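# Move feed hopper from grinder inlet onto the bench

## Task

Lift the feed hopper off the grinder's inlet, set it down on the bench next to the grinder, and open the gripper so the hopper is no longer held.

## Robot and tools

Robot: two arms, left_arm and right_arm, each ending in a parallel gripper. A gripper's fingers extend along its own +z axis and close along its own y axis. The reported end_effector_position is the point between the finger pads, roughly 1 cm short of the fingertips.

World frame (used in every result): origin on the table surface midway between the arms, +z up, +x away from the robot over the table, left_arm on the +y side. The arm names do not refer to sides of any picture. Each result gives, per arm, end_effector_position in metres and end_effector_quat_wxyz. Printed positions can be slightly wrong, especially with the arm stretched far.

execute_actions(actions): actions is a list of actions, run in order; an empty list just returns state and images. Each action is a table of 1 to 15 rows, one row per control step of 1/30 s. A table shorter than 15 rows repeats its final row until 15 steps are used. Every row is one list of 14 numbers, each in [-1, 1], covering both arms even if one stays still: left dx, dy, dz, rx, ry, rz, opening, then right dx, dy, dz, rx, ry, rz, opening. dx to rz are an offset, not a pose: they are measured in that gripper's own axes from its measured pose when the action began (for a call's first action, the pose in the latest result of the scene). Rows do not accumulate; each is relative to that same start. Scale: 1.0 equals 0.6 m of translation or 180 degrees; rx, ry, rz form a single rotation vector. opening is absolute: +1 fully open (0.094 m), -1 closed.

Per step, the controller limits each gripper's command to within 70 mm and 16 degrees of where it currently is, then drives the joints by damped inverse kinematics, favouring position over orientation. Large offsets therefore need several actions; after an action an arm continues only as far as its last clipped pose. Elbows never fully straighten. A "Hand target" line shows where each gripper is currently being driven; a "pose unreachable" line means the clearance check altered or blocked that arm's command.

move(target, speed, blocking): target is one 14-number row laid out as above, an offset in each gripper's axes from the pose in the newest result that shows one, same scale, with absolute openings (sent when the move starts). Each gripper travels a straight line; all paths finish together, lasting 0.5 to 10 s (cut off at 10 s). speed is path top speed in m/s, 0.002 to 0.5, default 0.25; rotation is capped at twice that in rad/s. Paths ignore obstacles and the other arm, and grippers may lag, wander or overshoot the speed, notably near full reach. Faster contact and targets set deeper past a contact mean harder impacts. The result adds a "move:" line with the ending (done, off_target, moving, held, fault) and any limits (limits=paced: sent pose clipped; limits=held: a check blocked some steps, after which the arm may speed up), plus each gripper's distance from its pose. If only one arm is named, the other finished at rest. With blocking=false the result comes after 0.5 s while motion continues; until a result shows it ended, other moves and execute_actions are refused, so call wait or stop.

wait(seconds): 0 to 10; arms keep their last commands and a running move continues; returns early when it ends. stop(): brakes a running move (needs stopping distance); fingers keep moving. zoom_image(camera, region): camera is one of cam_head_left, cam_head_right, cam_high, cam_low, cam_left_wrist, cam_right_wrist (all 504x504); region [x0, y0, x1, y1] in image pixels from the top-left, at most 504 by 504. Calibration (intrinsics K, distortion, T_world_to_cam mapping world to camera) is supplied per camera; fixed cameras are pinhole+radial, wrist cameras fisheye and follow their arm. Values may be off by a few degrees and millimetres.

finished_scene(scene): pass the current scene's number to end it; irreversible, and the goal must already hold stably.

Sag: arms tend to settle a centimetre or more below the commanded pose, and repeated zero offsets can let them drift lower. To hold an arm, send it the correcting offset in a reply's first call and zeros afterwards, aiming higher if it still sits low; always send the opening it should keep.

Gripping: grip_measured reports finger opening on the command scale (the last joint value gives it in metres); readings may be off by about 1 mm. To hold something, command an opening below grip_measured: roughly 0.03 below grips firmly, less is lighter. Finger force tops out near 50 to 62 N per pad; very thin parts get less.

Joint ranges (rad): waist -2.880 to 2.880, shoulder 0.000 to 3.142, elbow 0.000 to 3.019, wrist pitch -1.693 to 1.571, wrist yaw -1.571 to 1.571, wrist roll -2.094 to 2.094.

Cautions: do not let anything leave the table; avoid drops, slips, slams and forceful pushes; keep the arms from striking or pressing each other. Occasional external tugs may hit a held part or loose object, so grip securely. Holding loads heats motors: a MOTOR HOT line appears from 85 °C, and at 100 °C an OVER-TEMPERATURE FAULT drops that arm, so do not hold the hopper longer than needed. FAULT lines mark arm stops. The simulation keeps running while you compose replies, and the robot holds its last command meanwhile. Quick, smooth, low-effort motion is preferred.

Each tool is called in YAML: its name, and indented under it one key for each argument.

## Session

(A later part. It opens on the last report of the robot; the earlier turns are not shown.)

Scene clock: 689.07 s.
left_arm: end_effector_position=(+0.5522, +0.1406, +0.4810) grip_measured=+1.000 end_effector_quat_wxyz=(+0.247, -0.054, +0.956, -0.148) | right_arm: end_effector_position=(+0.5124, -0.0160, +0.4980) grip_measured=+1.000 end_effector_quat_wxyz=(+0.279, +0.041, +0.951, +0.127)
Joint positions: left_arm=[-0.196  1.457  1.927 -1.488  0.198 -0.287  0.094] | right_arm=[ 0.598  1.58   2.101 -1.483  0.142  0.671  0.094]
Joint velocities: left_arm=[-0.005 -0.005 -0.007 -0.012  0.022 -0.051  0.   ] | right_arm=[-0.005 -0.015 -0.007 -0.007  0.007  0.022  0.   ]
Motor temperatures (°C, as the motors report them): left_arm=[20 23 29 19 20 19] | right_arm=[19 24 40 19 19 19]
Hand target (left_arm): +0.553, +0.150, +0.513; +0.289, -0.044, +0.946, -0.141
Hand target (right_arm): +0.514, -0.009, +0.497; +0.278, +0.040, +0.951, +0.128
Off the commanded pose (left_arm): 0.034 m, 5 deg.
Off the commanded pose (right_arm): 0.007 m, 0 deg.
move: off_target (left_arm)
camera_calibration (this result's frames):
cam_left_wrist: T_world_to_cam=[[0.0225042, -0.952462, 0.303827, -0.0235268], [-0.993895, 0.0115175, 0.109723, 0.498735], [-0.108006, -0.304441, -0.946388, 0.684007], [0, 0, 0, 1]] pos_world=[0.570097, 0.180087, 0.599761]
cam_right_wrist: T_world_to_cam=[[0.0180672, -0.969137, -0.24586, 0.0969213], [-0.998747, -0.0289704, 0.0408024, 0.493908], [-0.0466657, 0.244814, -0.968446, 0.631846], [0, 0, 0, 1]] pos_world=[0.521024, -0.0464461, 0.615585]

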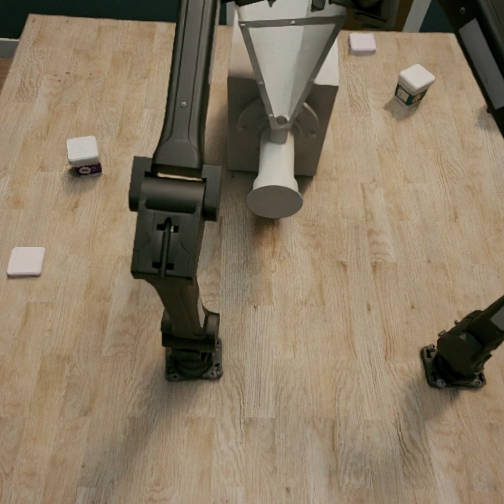

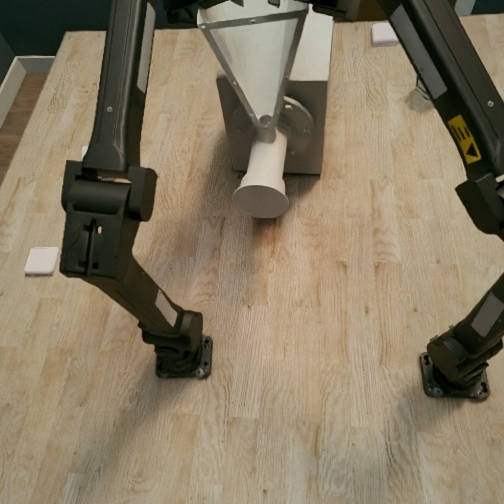

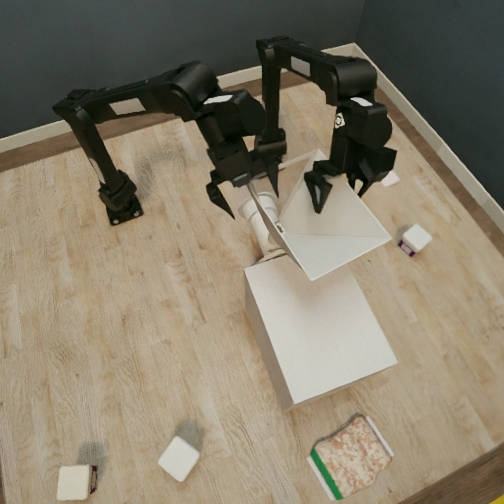

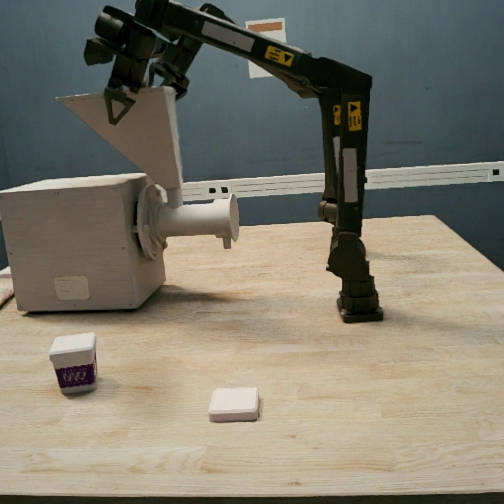

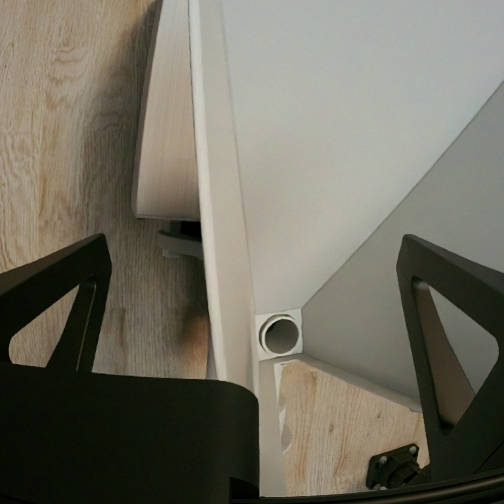

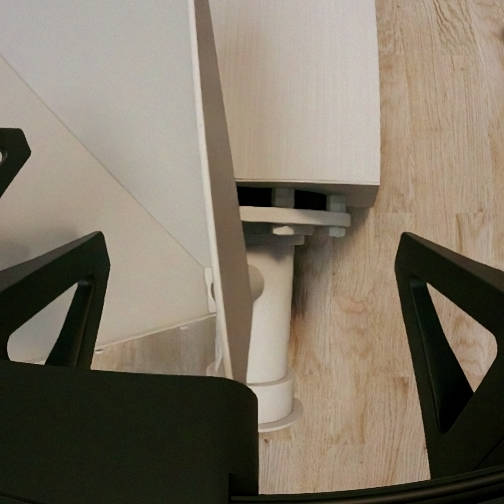

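move:
  target: [-0.0278,0.0035,-0.046,0,0,0,-0.2, -0.001,0.011,0.0045,0,0,0,-0.2]
  speed: 0.05

Scene clock: 714.53 s.
left_arm: end_effector_position=(+0.5525, +0.1239, +0.4857) grip_measured=+0.040 end_effector_quat_wxyz=(+0.226, -0.084, +0.959, -0.147) | right_arm: end_effector_position=(+0.5126, -0.0164, +0.4981) grip_measured=-0.198 end_effector_quat_wxyz=(+0.280, +0.042, +0.951, +0.126)
Joint positions: left_arm=[-0.237  1.498  1.999 -1.55   0.17  -0.38   0.049] | right_arm=[ 0.598  1.58   2.101 -1.483  0.145  0.671  0.038]
Joint velocities: left_arm=[ 0.005  0.024 -0.002  0.002 -0.051 -0.051 -0.001] | right_arm=[ 0.015 -0.024 -0.012  0.007 -0.007 -0.007 -0.001]
Motor temperatures (°C, as the motors report them): left_arm=[20 23 32 19 20 19] | right_arm=[19 24 40 19 19 19]
Hand target (left_arm): +0.551, +0.151, +0.510; +0.251, -0.056, +0.955, -0.145
Hand target (right_arm): +0.514, -0.009, +0.498; +0.279, +0.041, +0.951, +0.127
Off the commanded pose (left_arm): 0.038 m, 4 deg.
Off the commanded pose (right_arm): 0.008 m, 0 deg.
move: off_target (left_arm)
camera_calibration (this result's frames):
cam_left_wrist: T_world_to_cam=[[0.0870658, -0.944801, 0.315865, -0.083323], [-0.986421, -0.0374387, 0.159914, 0.476275], [-0.139262, -0.325499, -0.935231, 0.69782], [0, 0, 0, 1]] pos_world=[0.574241, 0.166247, 0.602778]
cam_right_wrist: T_world_to_cam=[[0.0164164, -0.969618, -0.244073, 0.096449], [-0.99886, -0.0268455, 0.0394641, 0.494923], [-0.0448174, 0.243147, -0.968953, 0.631304], [0, 0, 0, 1]] pos_world=[0.521069, -0.0466949, 0.615714]

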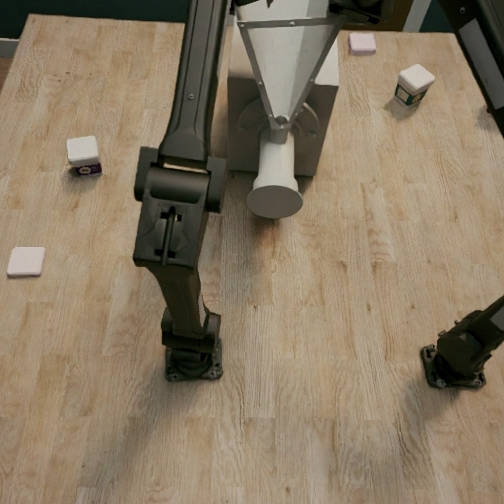

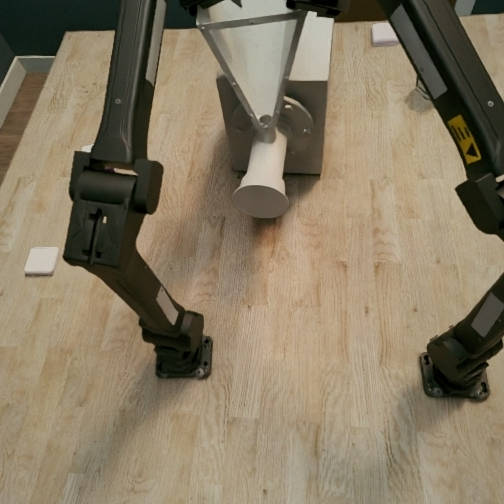

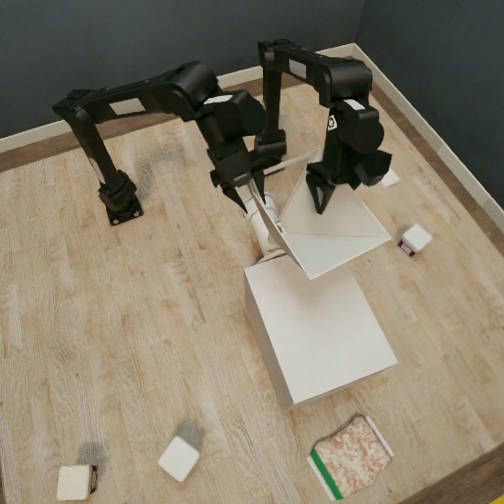

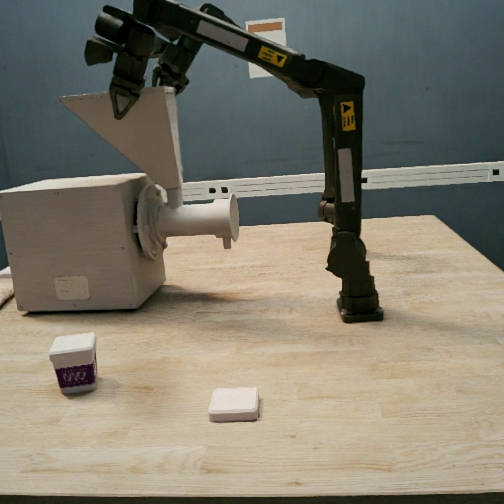

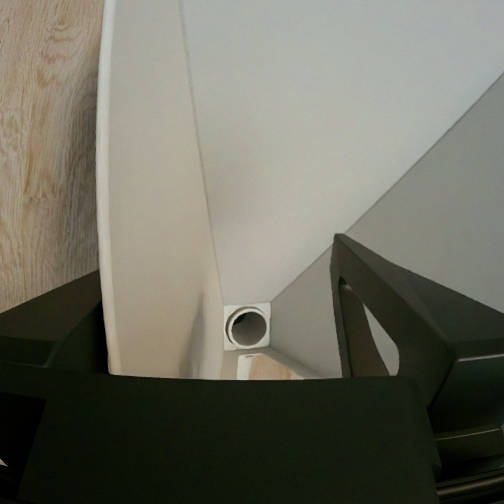

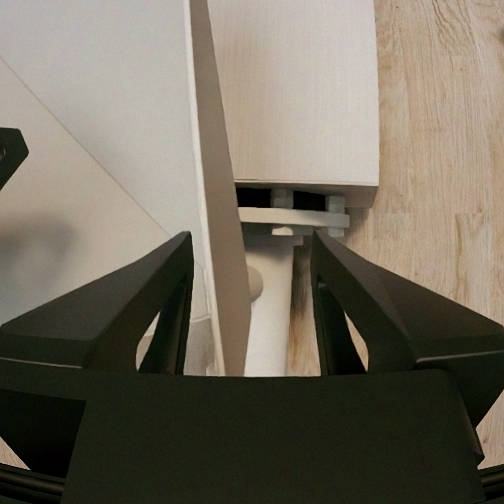

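zoom_image:
  camera: "cam_high"
  region: [230, 110, 410, 260]

zoom_image:
  camera: "cam_left_wrist"
  region: [0, 200, 504, 504]

Region (230, 110, 410, 260) of cam_high's 504x504 image, scaled by 2.800, with more detail than that image has.

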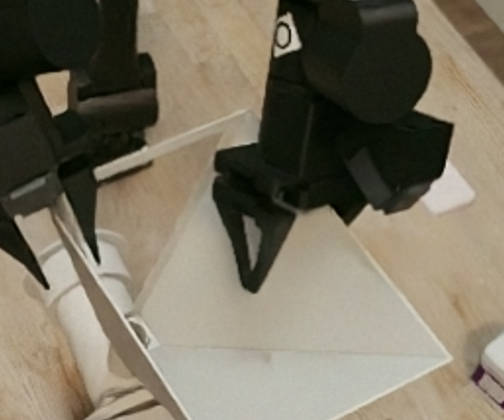

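Region (0, 200, 504, 504) of cam_left_wrist's 504x504 image, scaled by 1.000; it fills the top 304 rows of this view, and the rest is white.

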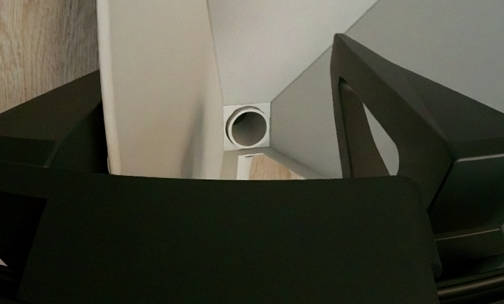

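execute_actions:
  actions: []

Scene clock: 747.73 s.
left_arm: end_effector_position=(+0.5524, +0.1239, +0.4858) grip_measured=+0.040 end_effector_quat_wxyz=(+0.226, -0.084, +0.959, -0.147) | right_arm: end_effector_position=(+0.5126, -0.0164, +0.4981) grip_measured=-0.198 end_effector_quat_wxyz=(+0.280, +0.042, +0.951, +0.126)
Joint positions: left_arm=[-0.237  1.498  1.999 -1.55   0.17  -0.38   0.049] | right_arm=[ 0.598  1.58   2.101 -1.483  0.145  0.671  0.038]
Joint velocities: left_arm=[ 0.005  0.005 -0.007 -0.002 -0.037 -0.022  0.   ] | right_arm=[-0.015  0.005 -0.012 -0.002 -0.022  0.007  0.   ]
Motor temperatures (°C, as the motors report them): left_arm=[21 23 33 19 22 20] | right_arm=[19 24 41 19 19 19]
Hand target (left_arm): +0.551, +0.151, +0.510; +0.251, -0.056, +0.955, -0.146
Hand target (right_arm): +0.514, -0.009, +0.498; +0.279, +0.041, +0.951, +0.127
Off the commanded pose (left_arm): 0.038 m, 4 deg.
Off the commanded pose (right_arm): 0.008 m, 0 deg.
camera_calibration (this result's frames):
cam_left_wrist: T_world_to_cam=[[0.0870658, -0.944801, 0.315865, -0.0833468], [-0.986421, -0.0374387, 0.159914, 0.476186], [-0.139262, -0.325499, -0.935231, 0.697933], [0, 0, 0, 1]] pos_world=[0.574172, 0.166258, 0.602906]
cam_right_wrist: T_world_to_cam=[[0.0164164, -0.969618, -0.244073, 0.096449], [-0.99886, -0.0268455, 0.0394641, 0.494923], [-0.0448174, 0.243147, -0.968953, 0.631304], [0, 0, 0, 1]] pos_world=[0.521069, -0.0466949, 0.615714]

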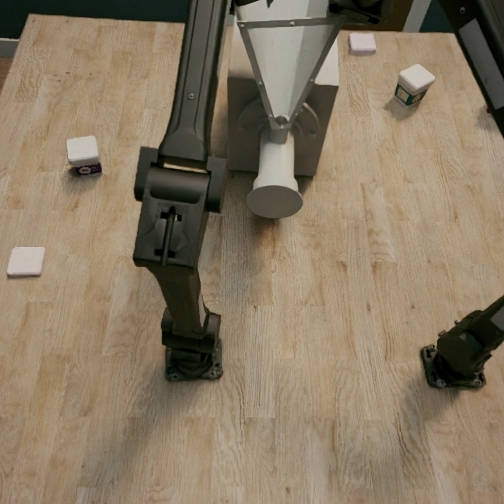

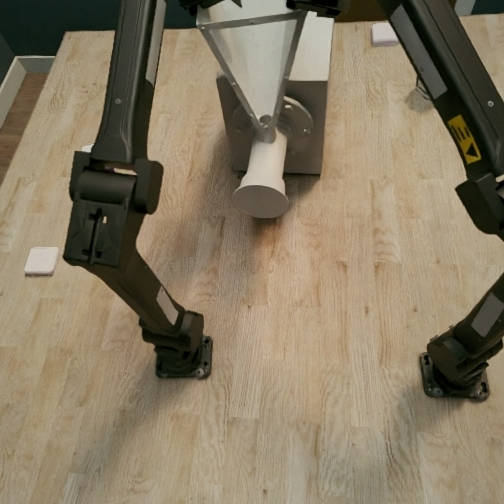

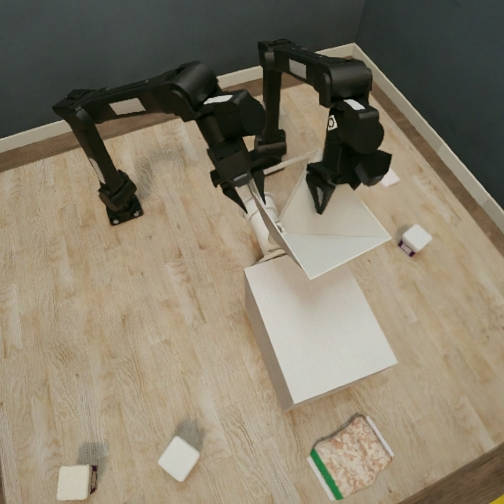

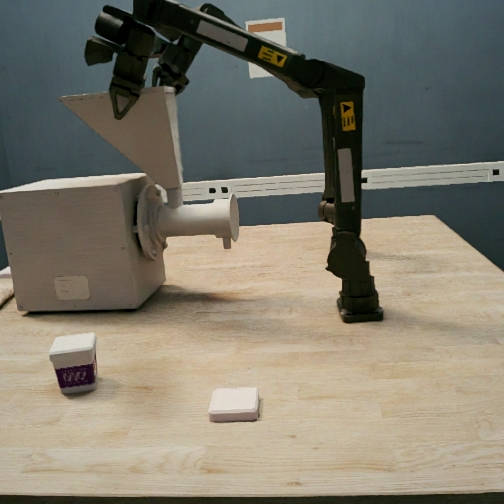

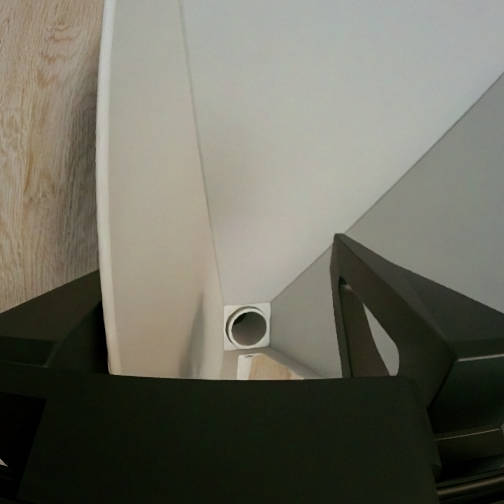

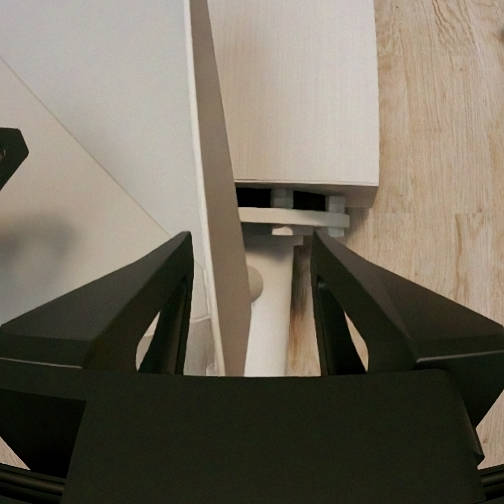

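zoom_image:
  camera: "cam_low"
  region: [40, 0, 240, 200]

zoom_image:
  camera: "cam_high"
  region: [200, 100, 420, 320]

Region (40, 0, 240, 200) of cam_low's 504x504 image, scaled by 2.520, with more detail than that image has.

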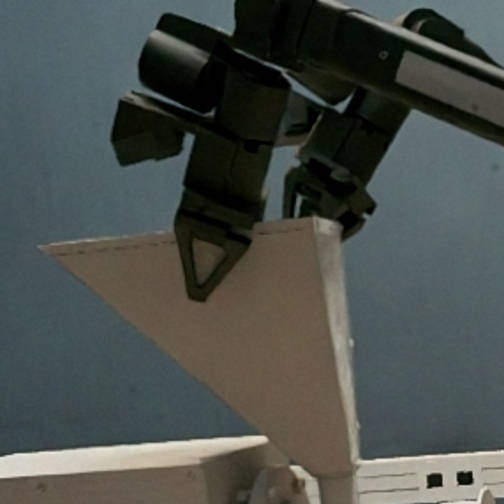

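Region (200, 100, 420, 320) of cam_high's 504x504 image, scaled by 2.291, with more detail than that image has.

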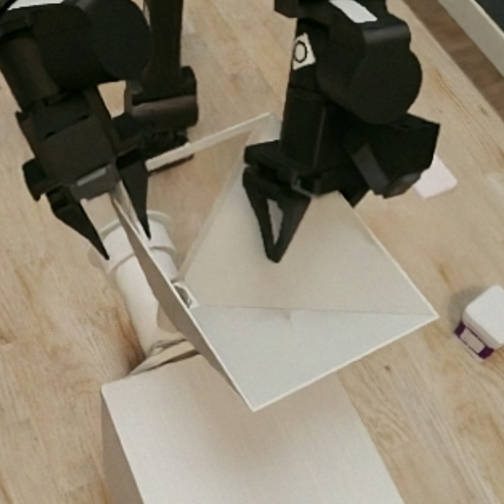

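move:
  target: [0, 0.035, -0.09, 0, 0, 0, 1.0, 0, 0.008, 0, 0, 0, 0, -0.2]
  speed: 0.06

Scene clock: 823.77 s.
left_arm: end_effector_position=(+0.5317, +0.1506, +0.4950) grip_measured=+1.000 end_effector_quat_wxyz=(+0.196, -0.089, +0.966, -0.143) | right_arm: end_effector_position=(+0.5130, -0.0167, +0.4982) grip_measured=-0.198 end_effector_quat_wxyz=(+0.281, +0.042, +0.951, +0.125)
Joint positions: left_arm=[-0.18   1.496  2.047 -1.671  0.2   -0.333  0.094] | right_arm=[ 0.598  1.58   2.101 -1.482  0.148  0.672  0.038]
Joint velocities: left_arm=[ 0.005  0.005 -0.002  0.007  0.037 -0.007  0.   ] | right_arm=[-0.024 -0.005 -0.002 -0.002  0.022 -0.007 -0.001]
Motor temperatures (°C, as the motors report them): left_arm=[21 23 33 19 23 21] | right_arm=[19 24 40 19 19 19]
Hand target (left_arm): +0.524, +0.156, +0.524; +0.226, -0.084, +0.959, -0.147
Hand target (right_arm): +0.513, -0.012, +0.499; +0.280, +0.041, +0.951, +0.126
Off the commanded pose (left_arm): 0.031 m, 4 deg.
Off the commanded pose (right_arm): 0.005 m, 0 deg.
move: off_target (left_arm)
camera_calibration (this result's frames):
cam_left_wrist: T_world_to_cam=[[0.108963, -0.945603, 0.306531, -0.0661816], [-0.974333, -0.0404911, 0.221439, 0.41885], [-0.196981, -0.322792, -0.925745, 0.737884], [0, 0, 0, 1]] pos_world=[0.56066, 0.192561, 0.610629]
cam_right_wrist: T_world_to_cam=[[0.0144392, -0.969826, -0.243369, 0.0968515], [-0.998987, -0.024365, 0.0378243, 0.496191], [-0.0426127, 0.242576, -0.969196, 0.63053], [0, 0, 0, 1]] pos_world=[0.521159, -0.0469326, 0.61591]

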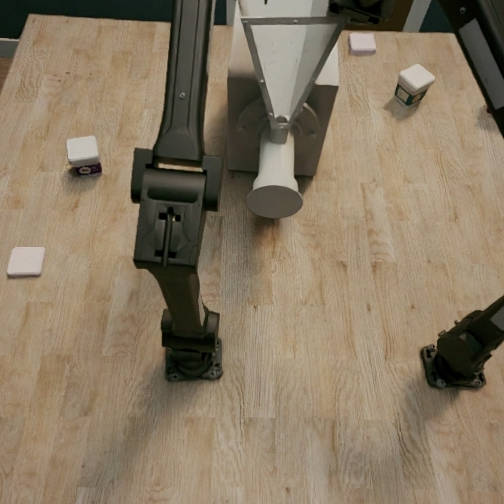

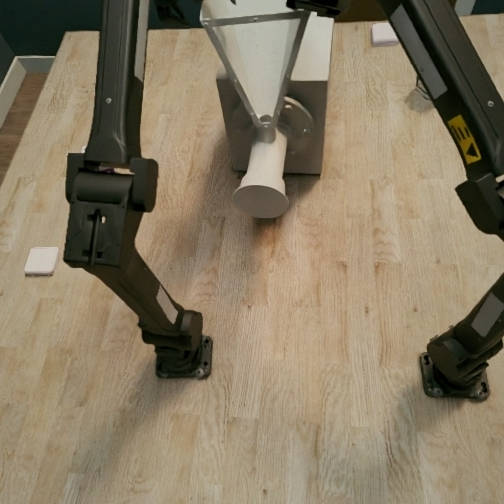

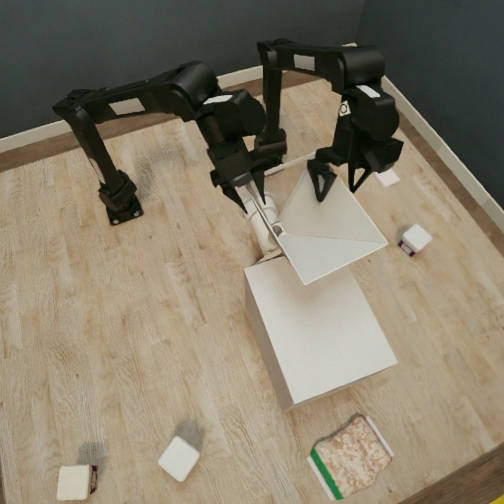

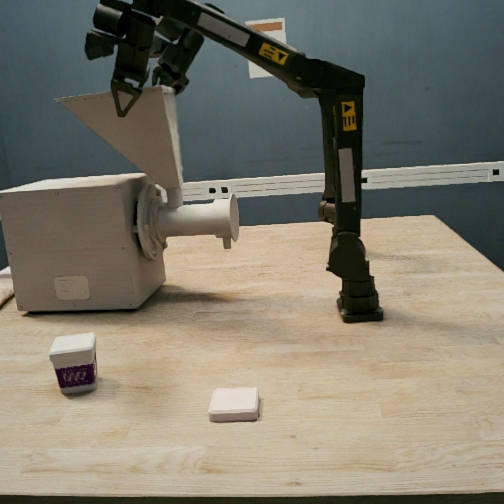

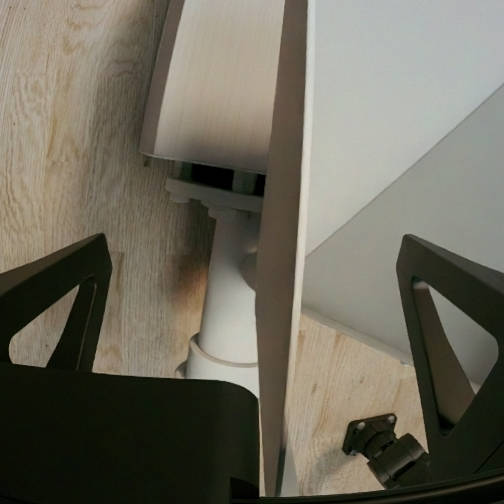

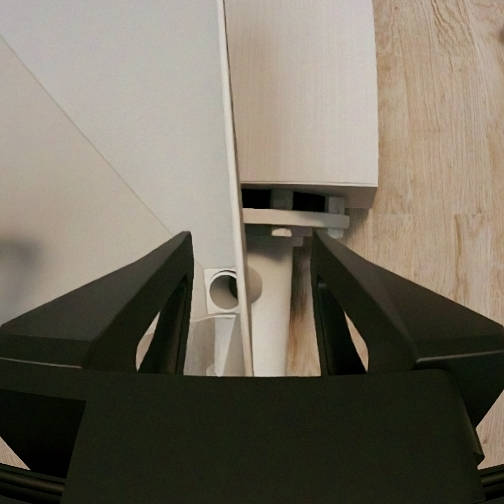

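zoom_image:
  camera: "cam_low"
  region: [40, 0, 240, 200]

Region (40, 0, 240, 200) of cam_low's 504x504 image, scaled by 2.520, with more detail than that image has.

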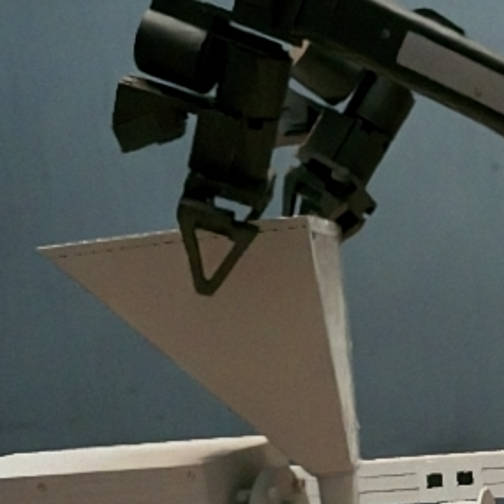

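move:
  target: [0, -0.012, -0.035, 0, 0, 0, -0.2, 0, 0.008, 0, 0, 0, 0, -0.2]
  speed: 0.03

Scene clock: 842.53 s.
left_arm: end_effector_position=(+0.5257, +0.1512, +0.4922) grip_measured=-0.197 end_effector_quat_wxyz=(+0.183, -0.090, +0.969, -0.140) | right_arm: end_effector_position=(+0.5132, -0.0170, +0.4983) grip_measured=-0.198 end_effector_quat_wxyz=(+0.281, +0.043, +0.951, +0.125)
Joint positions: left_arm=[-0.18   1.496  2.047 -1.699  0.2   -0.331  0.038] | right_arm=[ 0.598  1.58   2.101 -1.482  0.149  0.672  0.038]
Joint velocities: left_arm=[-0.005  0.005 -0.007 -0.022 -0.022 -0.051  0.   ] | right_arm=[-0.005 -0.015 -0.002 -0.007 -0.007 -0.022  0.   ]
Motor temperatures (°C, as the motors report them): left_arm=[21 23 33 19 22 20] | right_arm=[19 24 40 19 19 19]
Hand target (left_arm): +0.523, +0.149, +0.515; +0.205, -0.090, +0.964, -0.145
Hand target (right_arm): +0.513, -0.012, +0.499; +0.281, +0.042, +0.951, +0.125
Off the commanded pose (left_arm): 0.024 m, 2 deg.
Off the commanded pose (right_arm): 0.005 m, 0 deg.
joint sent to its limit (left arm) — the command would take joint 4 (wrist pitch) past its lower limit, so that joint was sent only as far as its limit.
move: off_target (left_arm)
camera_calibration (this result's frames):
cam_left_wrist: T_world_to_cam=[[0.11586, -0.946793, 0.300266, -0.0644408], [-0.968067, -0.0399766, 0.247482, 0.397459], [-0.22231, -0.319351, -0.921191, 0.744849], [0, 0, 0, 1]] pos_world=[0.557821, 0.192745, 0.607134]
cam_right_wrist: T_world_to_cam=[[0.0136039, -0.970149, -0.242129, 0.0963942], [-0.999048, -0.0232273, 0.0369348, 0.496845], [-0.0414562, 0.241396, -0.969541, 0.630202], [0, 0, 0, 1]] pos_world=[0.521186, -0.0470711, 0.615995]

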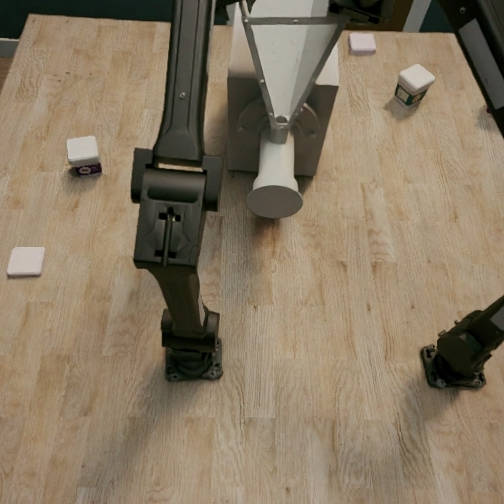

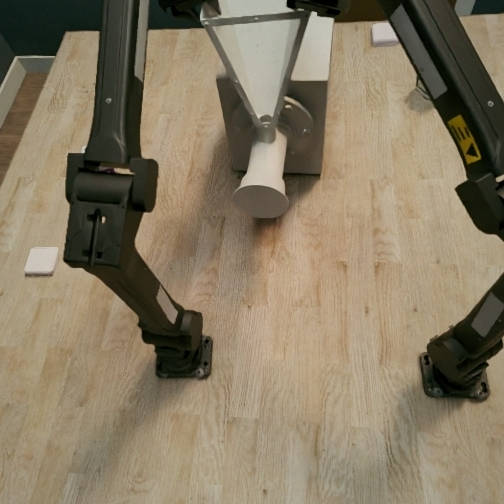

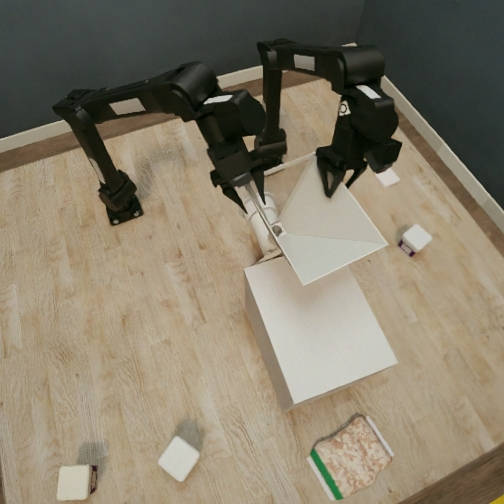

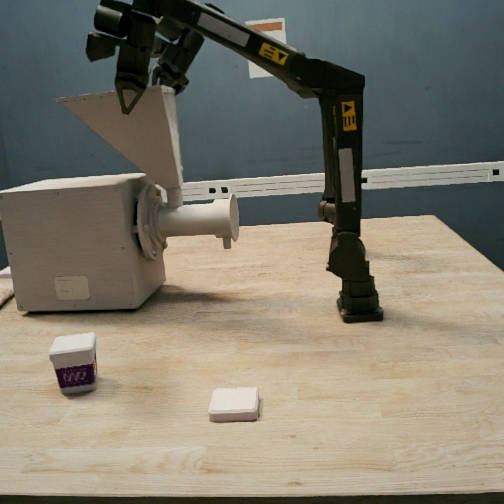

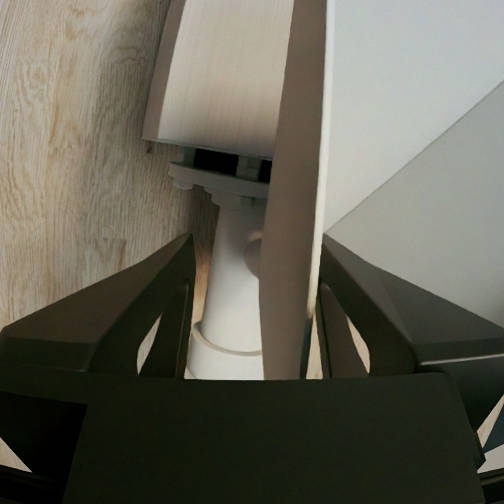

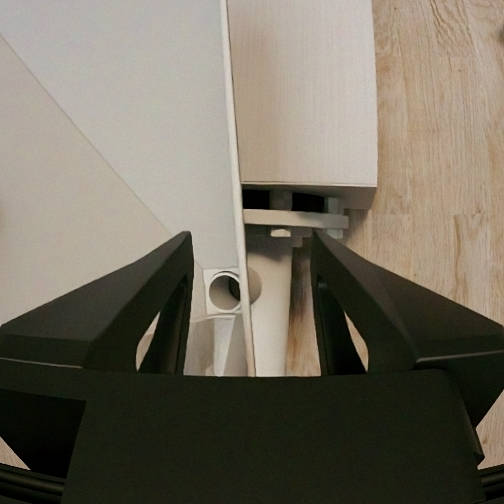

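move:
  target: [0, -0.02, -0.04, 0, -0.07, 0, -0.2, 0, 0.008, 0, 0, 0, 0, -0.2]
  speed: 0.04

Scene clock: 862.83 s.
left_arm: end_effector_position=(+0.5231, +0.1518, +0.5028) grip_measured=-0.197 end_effector_quat_wxyz=(+0.271, -0.107, +0.949, -0.124) | right_arm: end_effector_position=(+0.5134, -0.0173, +0.4983) grip_measured=-0.198 end_effector_quat_wxyz=(+0.282, +0.043, +0.951, +0.124)
Joint positions: left_arm=[-0.213  1.377  1.899 -1.495  0.103 -0.392  0.038] | right_arm=[ 0.598  1.58   2.101 -1.482  0.152  0.672  0.038]
Joint velocities: left_arm=[-0.005 -0.005 -0.007 -0.017  0.037  0.007  0.   ] | right_arm=[-0.005 -0.005 -0.002 -0.007  0.037  0.022 -0.001]
Motor temperatures (°C, as the motors report them): left_arm=[21 23 33 19 21 20] | right_arm=[19 24 40 19 19 19]
Hand target (left_arm): +0.518, +0.146, +0.517; +0.289, -0.105, +0.943, -0.131
Hand target (right_arm): +0.513, -0.012, +0.500; +0.281, +0.043, +0.951, +0.124
Off the commanded pose (left_arm): 0.017 m, 2 deg.
Off the commanded pose (right_arm): 0.005 m, 0 deg.
move: off_target (left_arm)
camera_calibration (this result's frames):
cam_left_wrist: T_world_to_cam=[[0.128913, -0.949111, 0.287348, -0.0666826], [-0.990755, -0.110924, 0.0780997, 0.500124], [-0.0422516, -0.29476, -0.954637, 0.673184], [0, 0, 0, 1]] pos_world=[0.53254, 0.190614, 0.622748]
cam_right_wrist: T_world_to_cam=[[0.0125995, -0.970532, -0.240642, 0.0958468], [-0.999117, -0.0218634, 0.0358654, 0.497629], [-0.0400698, 0.239978, -0.969951, 0.629806], [0, 0, 0, 1]] pos_world=[0.521218, -0.0472372, 0.616098]

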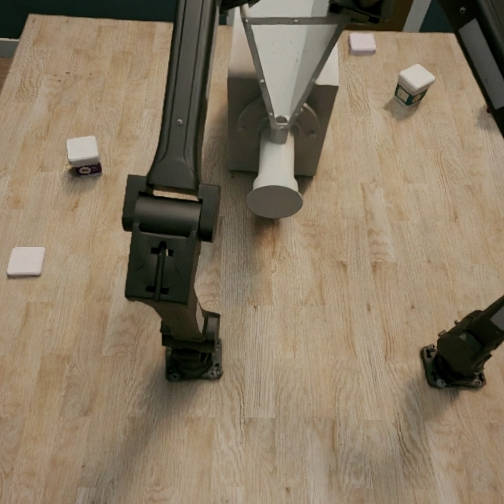

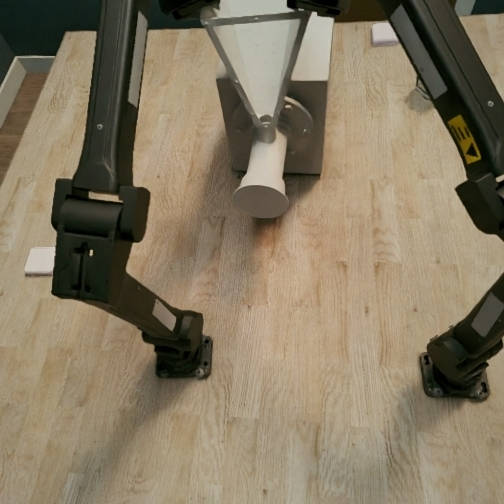

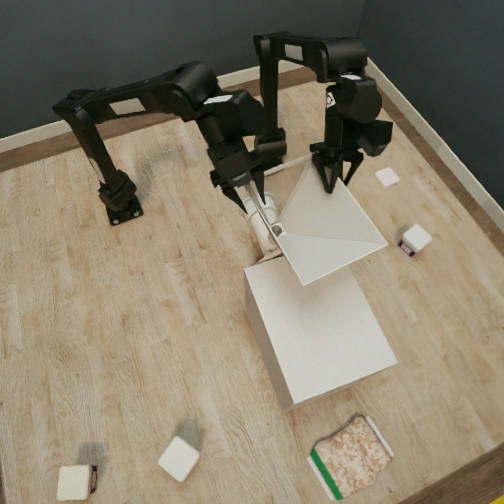

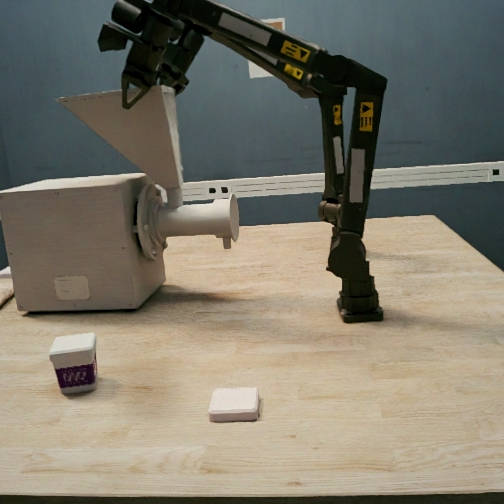

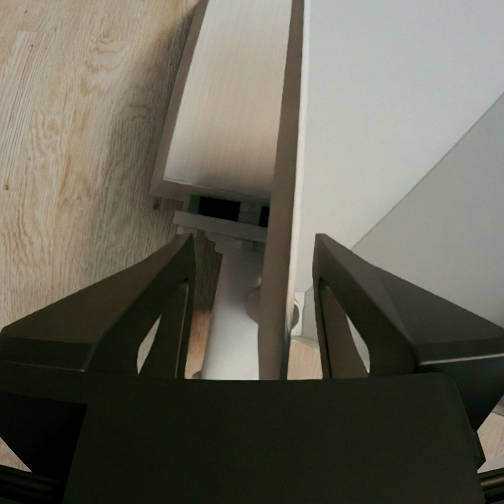

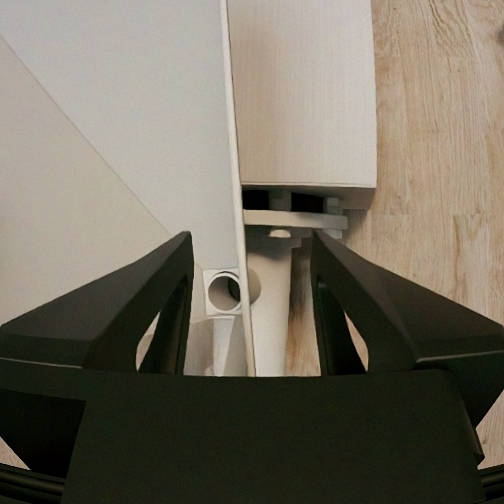

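zoom_image:
  camera: "cam_low"
  region: [40, 0, 240, 200]

Region (40, 0, 240, 200) of cam_low's 504x504 image, scaled by 2.520, with more detail than that image has.

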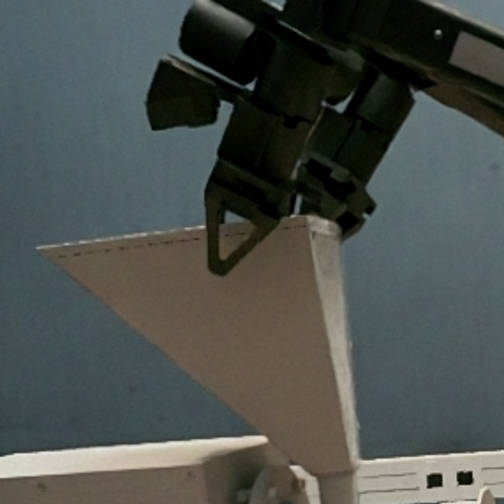

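move:
  target: [0, -0.012, -0.03, 0, 0, 0, -0.65, 0, 0.008, 0, 0, 0, 0, -0.65]
  speed: 0.03

Scene clock: 877.77 s.
left_arm: end_effector_position=(+0.5162, +0.1509, +0.5003) grip_measured=-0.647 end_effector_quat_wxyz=(+0.257, -0.106, +0.953, -0.122) | right_arm: end_effector_position=(+0.5140, -0.0171, +0.4991) grip_measured=-0.648 end_effector_quat_wxyz=(+0.283, +0.046, +0.950, +0.125)
Joint positions: left_arm=[-0.217  1.377  1.902 -1.528  0.104 -0.392  0.017] | right_arm=[ 0.598  1.58   2.101 -1.478  0.153  0.678  0.017]
Joint velocities: left_arm=[-0.015 -0.015 -0.002 -0.012 -0.022 -0.007  0.   ] | right_arm=[-0.005 -0.005  0.002 -0.017  0.007  0.051  0.   ]
Motor temperatures (°C, as the motors report them): left_arm=[21 23 31 19 21 20] | right_arm=[19 24 40 19 19 19]
Hand target (left_arm): +0.513, +0.148, +0.519; +0.271, -0.107, +0.949, -0.124
Hand target (right_arm): +0.513, -0.013, +0.499; +0.282, +0.043, +0.951, +0.124
Off the commanded pose (left_arm): 0.020 m, 2 deg.
Off the commanded pose (right_arm): 0.004 m, 0 deg.
move: off_target (left_arm)
camera_calibration (this result's frames):
cam_left_wrist: T_world_to_cam=[[0.133465, -0.950393, 0.280963, -0.0648922], [-0.988537, -0.107472, 0.106041, 0.477795], [-0.0705849, -0.291895, -0.953842, 0.683965], [0, 0, 0, 1]] pos_world=[0.529256, 0.189322, 0.619961]
cam_right_wrist: T_world_to_cam=[[0.00821038, -0.969354, -0.245531, 0.100988], [-0.999324, -0.0167536, 0.0327265, 0.50003], [-0.0358371, 0.245096, -0.968836, 0.627923], [0, 0, 0, 1]] pos_world=[0.521365, -0.047631, 0.616786]

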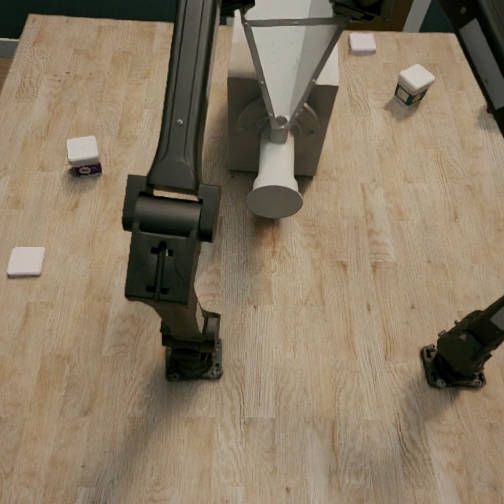

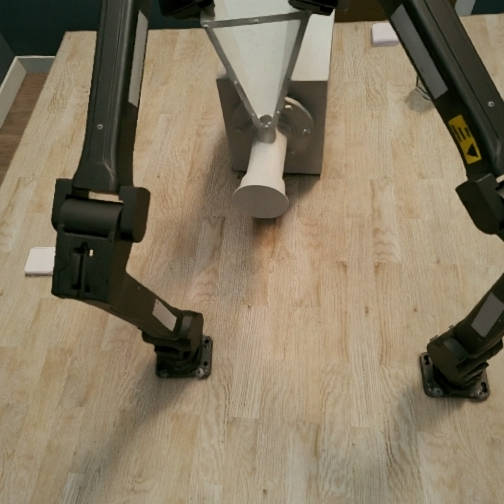

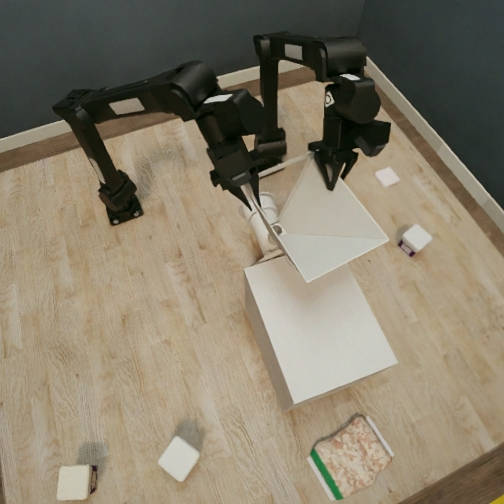

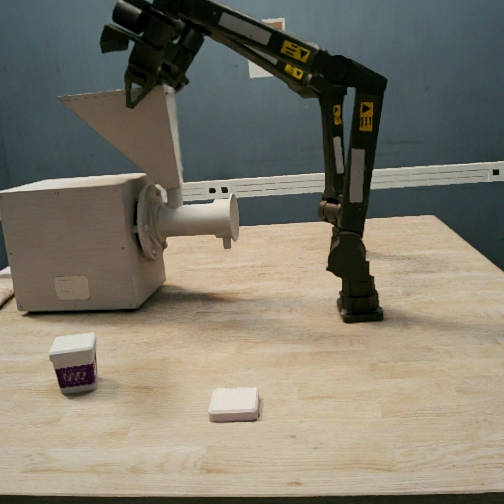

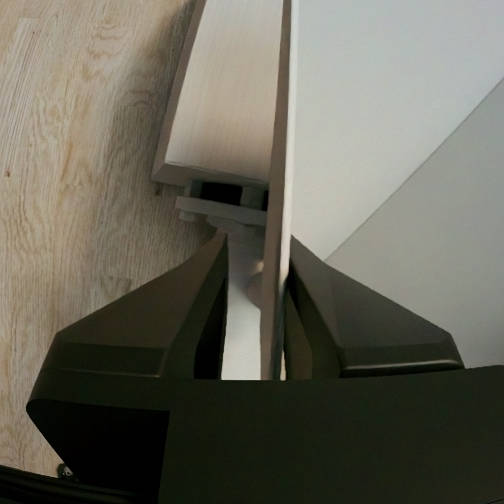

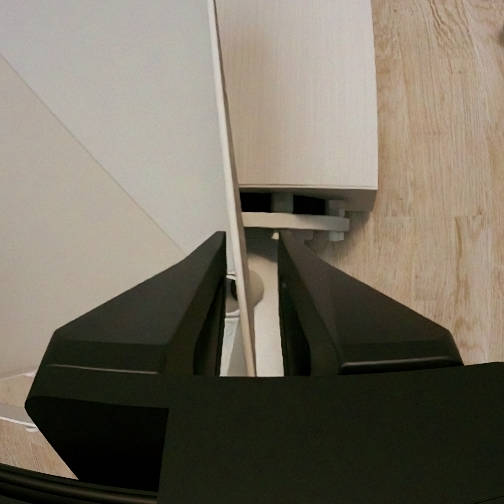

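move:
  target: [-0.07, -0.027, 0.008, 0.015, 0.01, 0.028, -0.65, -0.0635, 0.012, 0.0245, 0, 0, 0, -0.65]
  speed: 0.04

Scene clock: 903.83 s.
left_arm: end_effector_position=(+0.5520, +0.1386, +0.5030) grip_measured=-0.647 end_effector_quat_wxyz=(+0.232, -0.058, +0.962, -0.133) | right_arm: end_effector_position=(+0.5471, -0.0118, +0.4960) grip_measured=-0.648 end_effector_quat_wxyz=(+0.273, +0.045, +0.953, +0.119)
Joint positions: left_arm=[-0.21   1.521  2.08  -1.613  0.166 -0.298  0.017] | right_arm=[ 0.566  1.689  2.241 -1.53   0.132  0.651  0.017]
Joint velocities: left_arm=[-0.005 -0.005 -0.012 -0.002 -0.022  0.037  0.   ] | right_arm=[-0.015 -0.015  0.012  0.012 -0.022  0.007  0.   ]
Motor temperatures (°C, as the motors report them): left_arm=[21 23 33 19 21 20] | right_arm=[19 24 40 19 19 19]
Hand target (left_arm): +0.555, +0.145, +0.520; +0.250, -0.057, +0.957, -0.134
Hand target (right_arm): +0.553, -0.014, +0.509; +0.284, +0.046, +0.949, +0.126
Off the commanded pose (left_arm): 0.019 m, 2 deg.
Off the commanded pose (right_arm): 0.015 m, 1 deg.
move: off_target (left_arm, right_arm)
camera_calibration (this result's frames):
cam_left_wrist: T_world_to_cam=[[0.0437785, -0.95977, 0.277355, -0.0295588], [-0.989454, -0.00328469, 0.144812, 0.478127], [-0.138075, -0.28077, -0.949791, 0.719204], [0, 0, 0, 1]] pos_world=[0.573683, 0.175132, 0.622054]
cam_right_wrist: T_world_to_cam=[[0.00516156, -0.972248, -0.233894, 0.100895], [-0.998335, -0.0184485, 0.0546553, 0.521829], [-0.0574535, 0.233223, -0.970725, 0.637409], [0, 0, 0, 1]] pos_world=[0.55706, -0.0409361, 0.613826]

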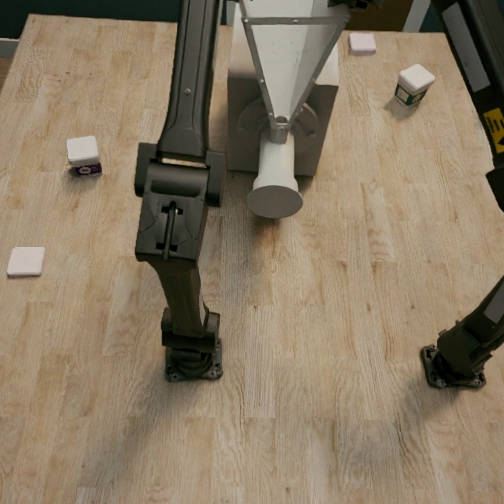

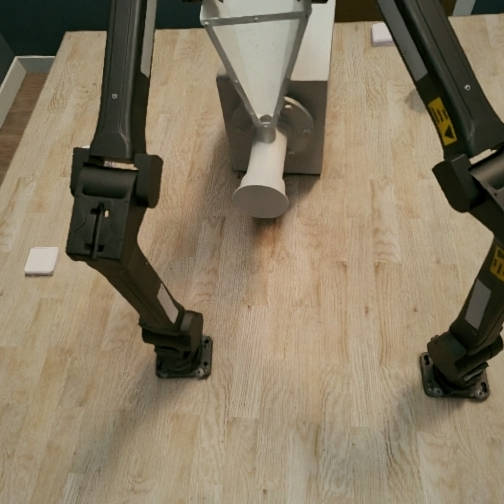

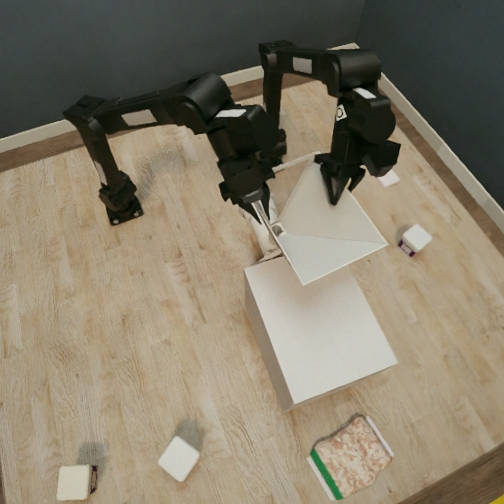

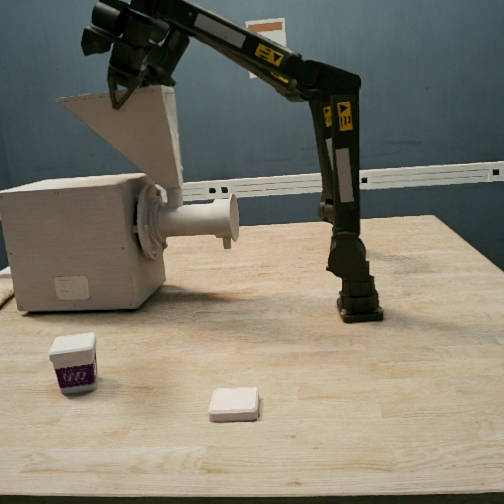

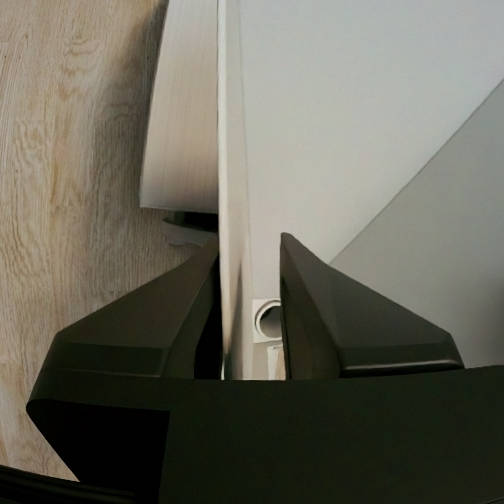

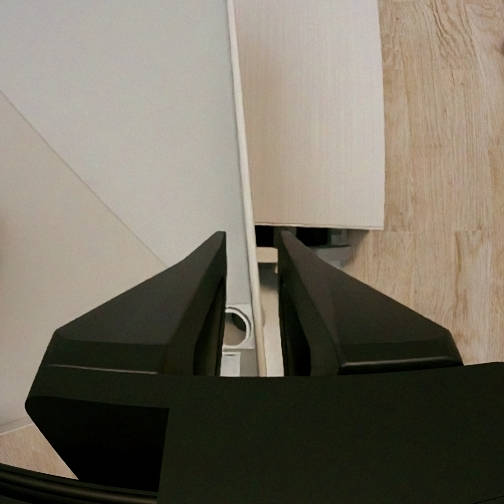

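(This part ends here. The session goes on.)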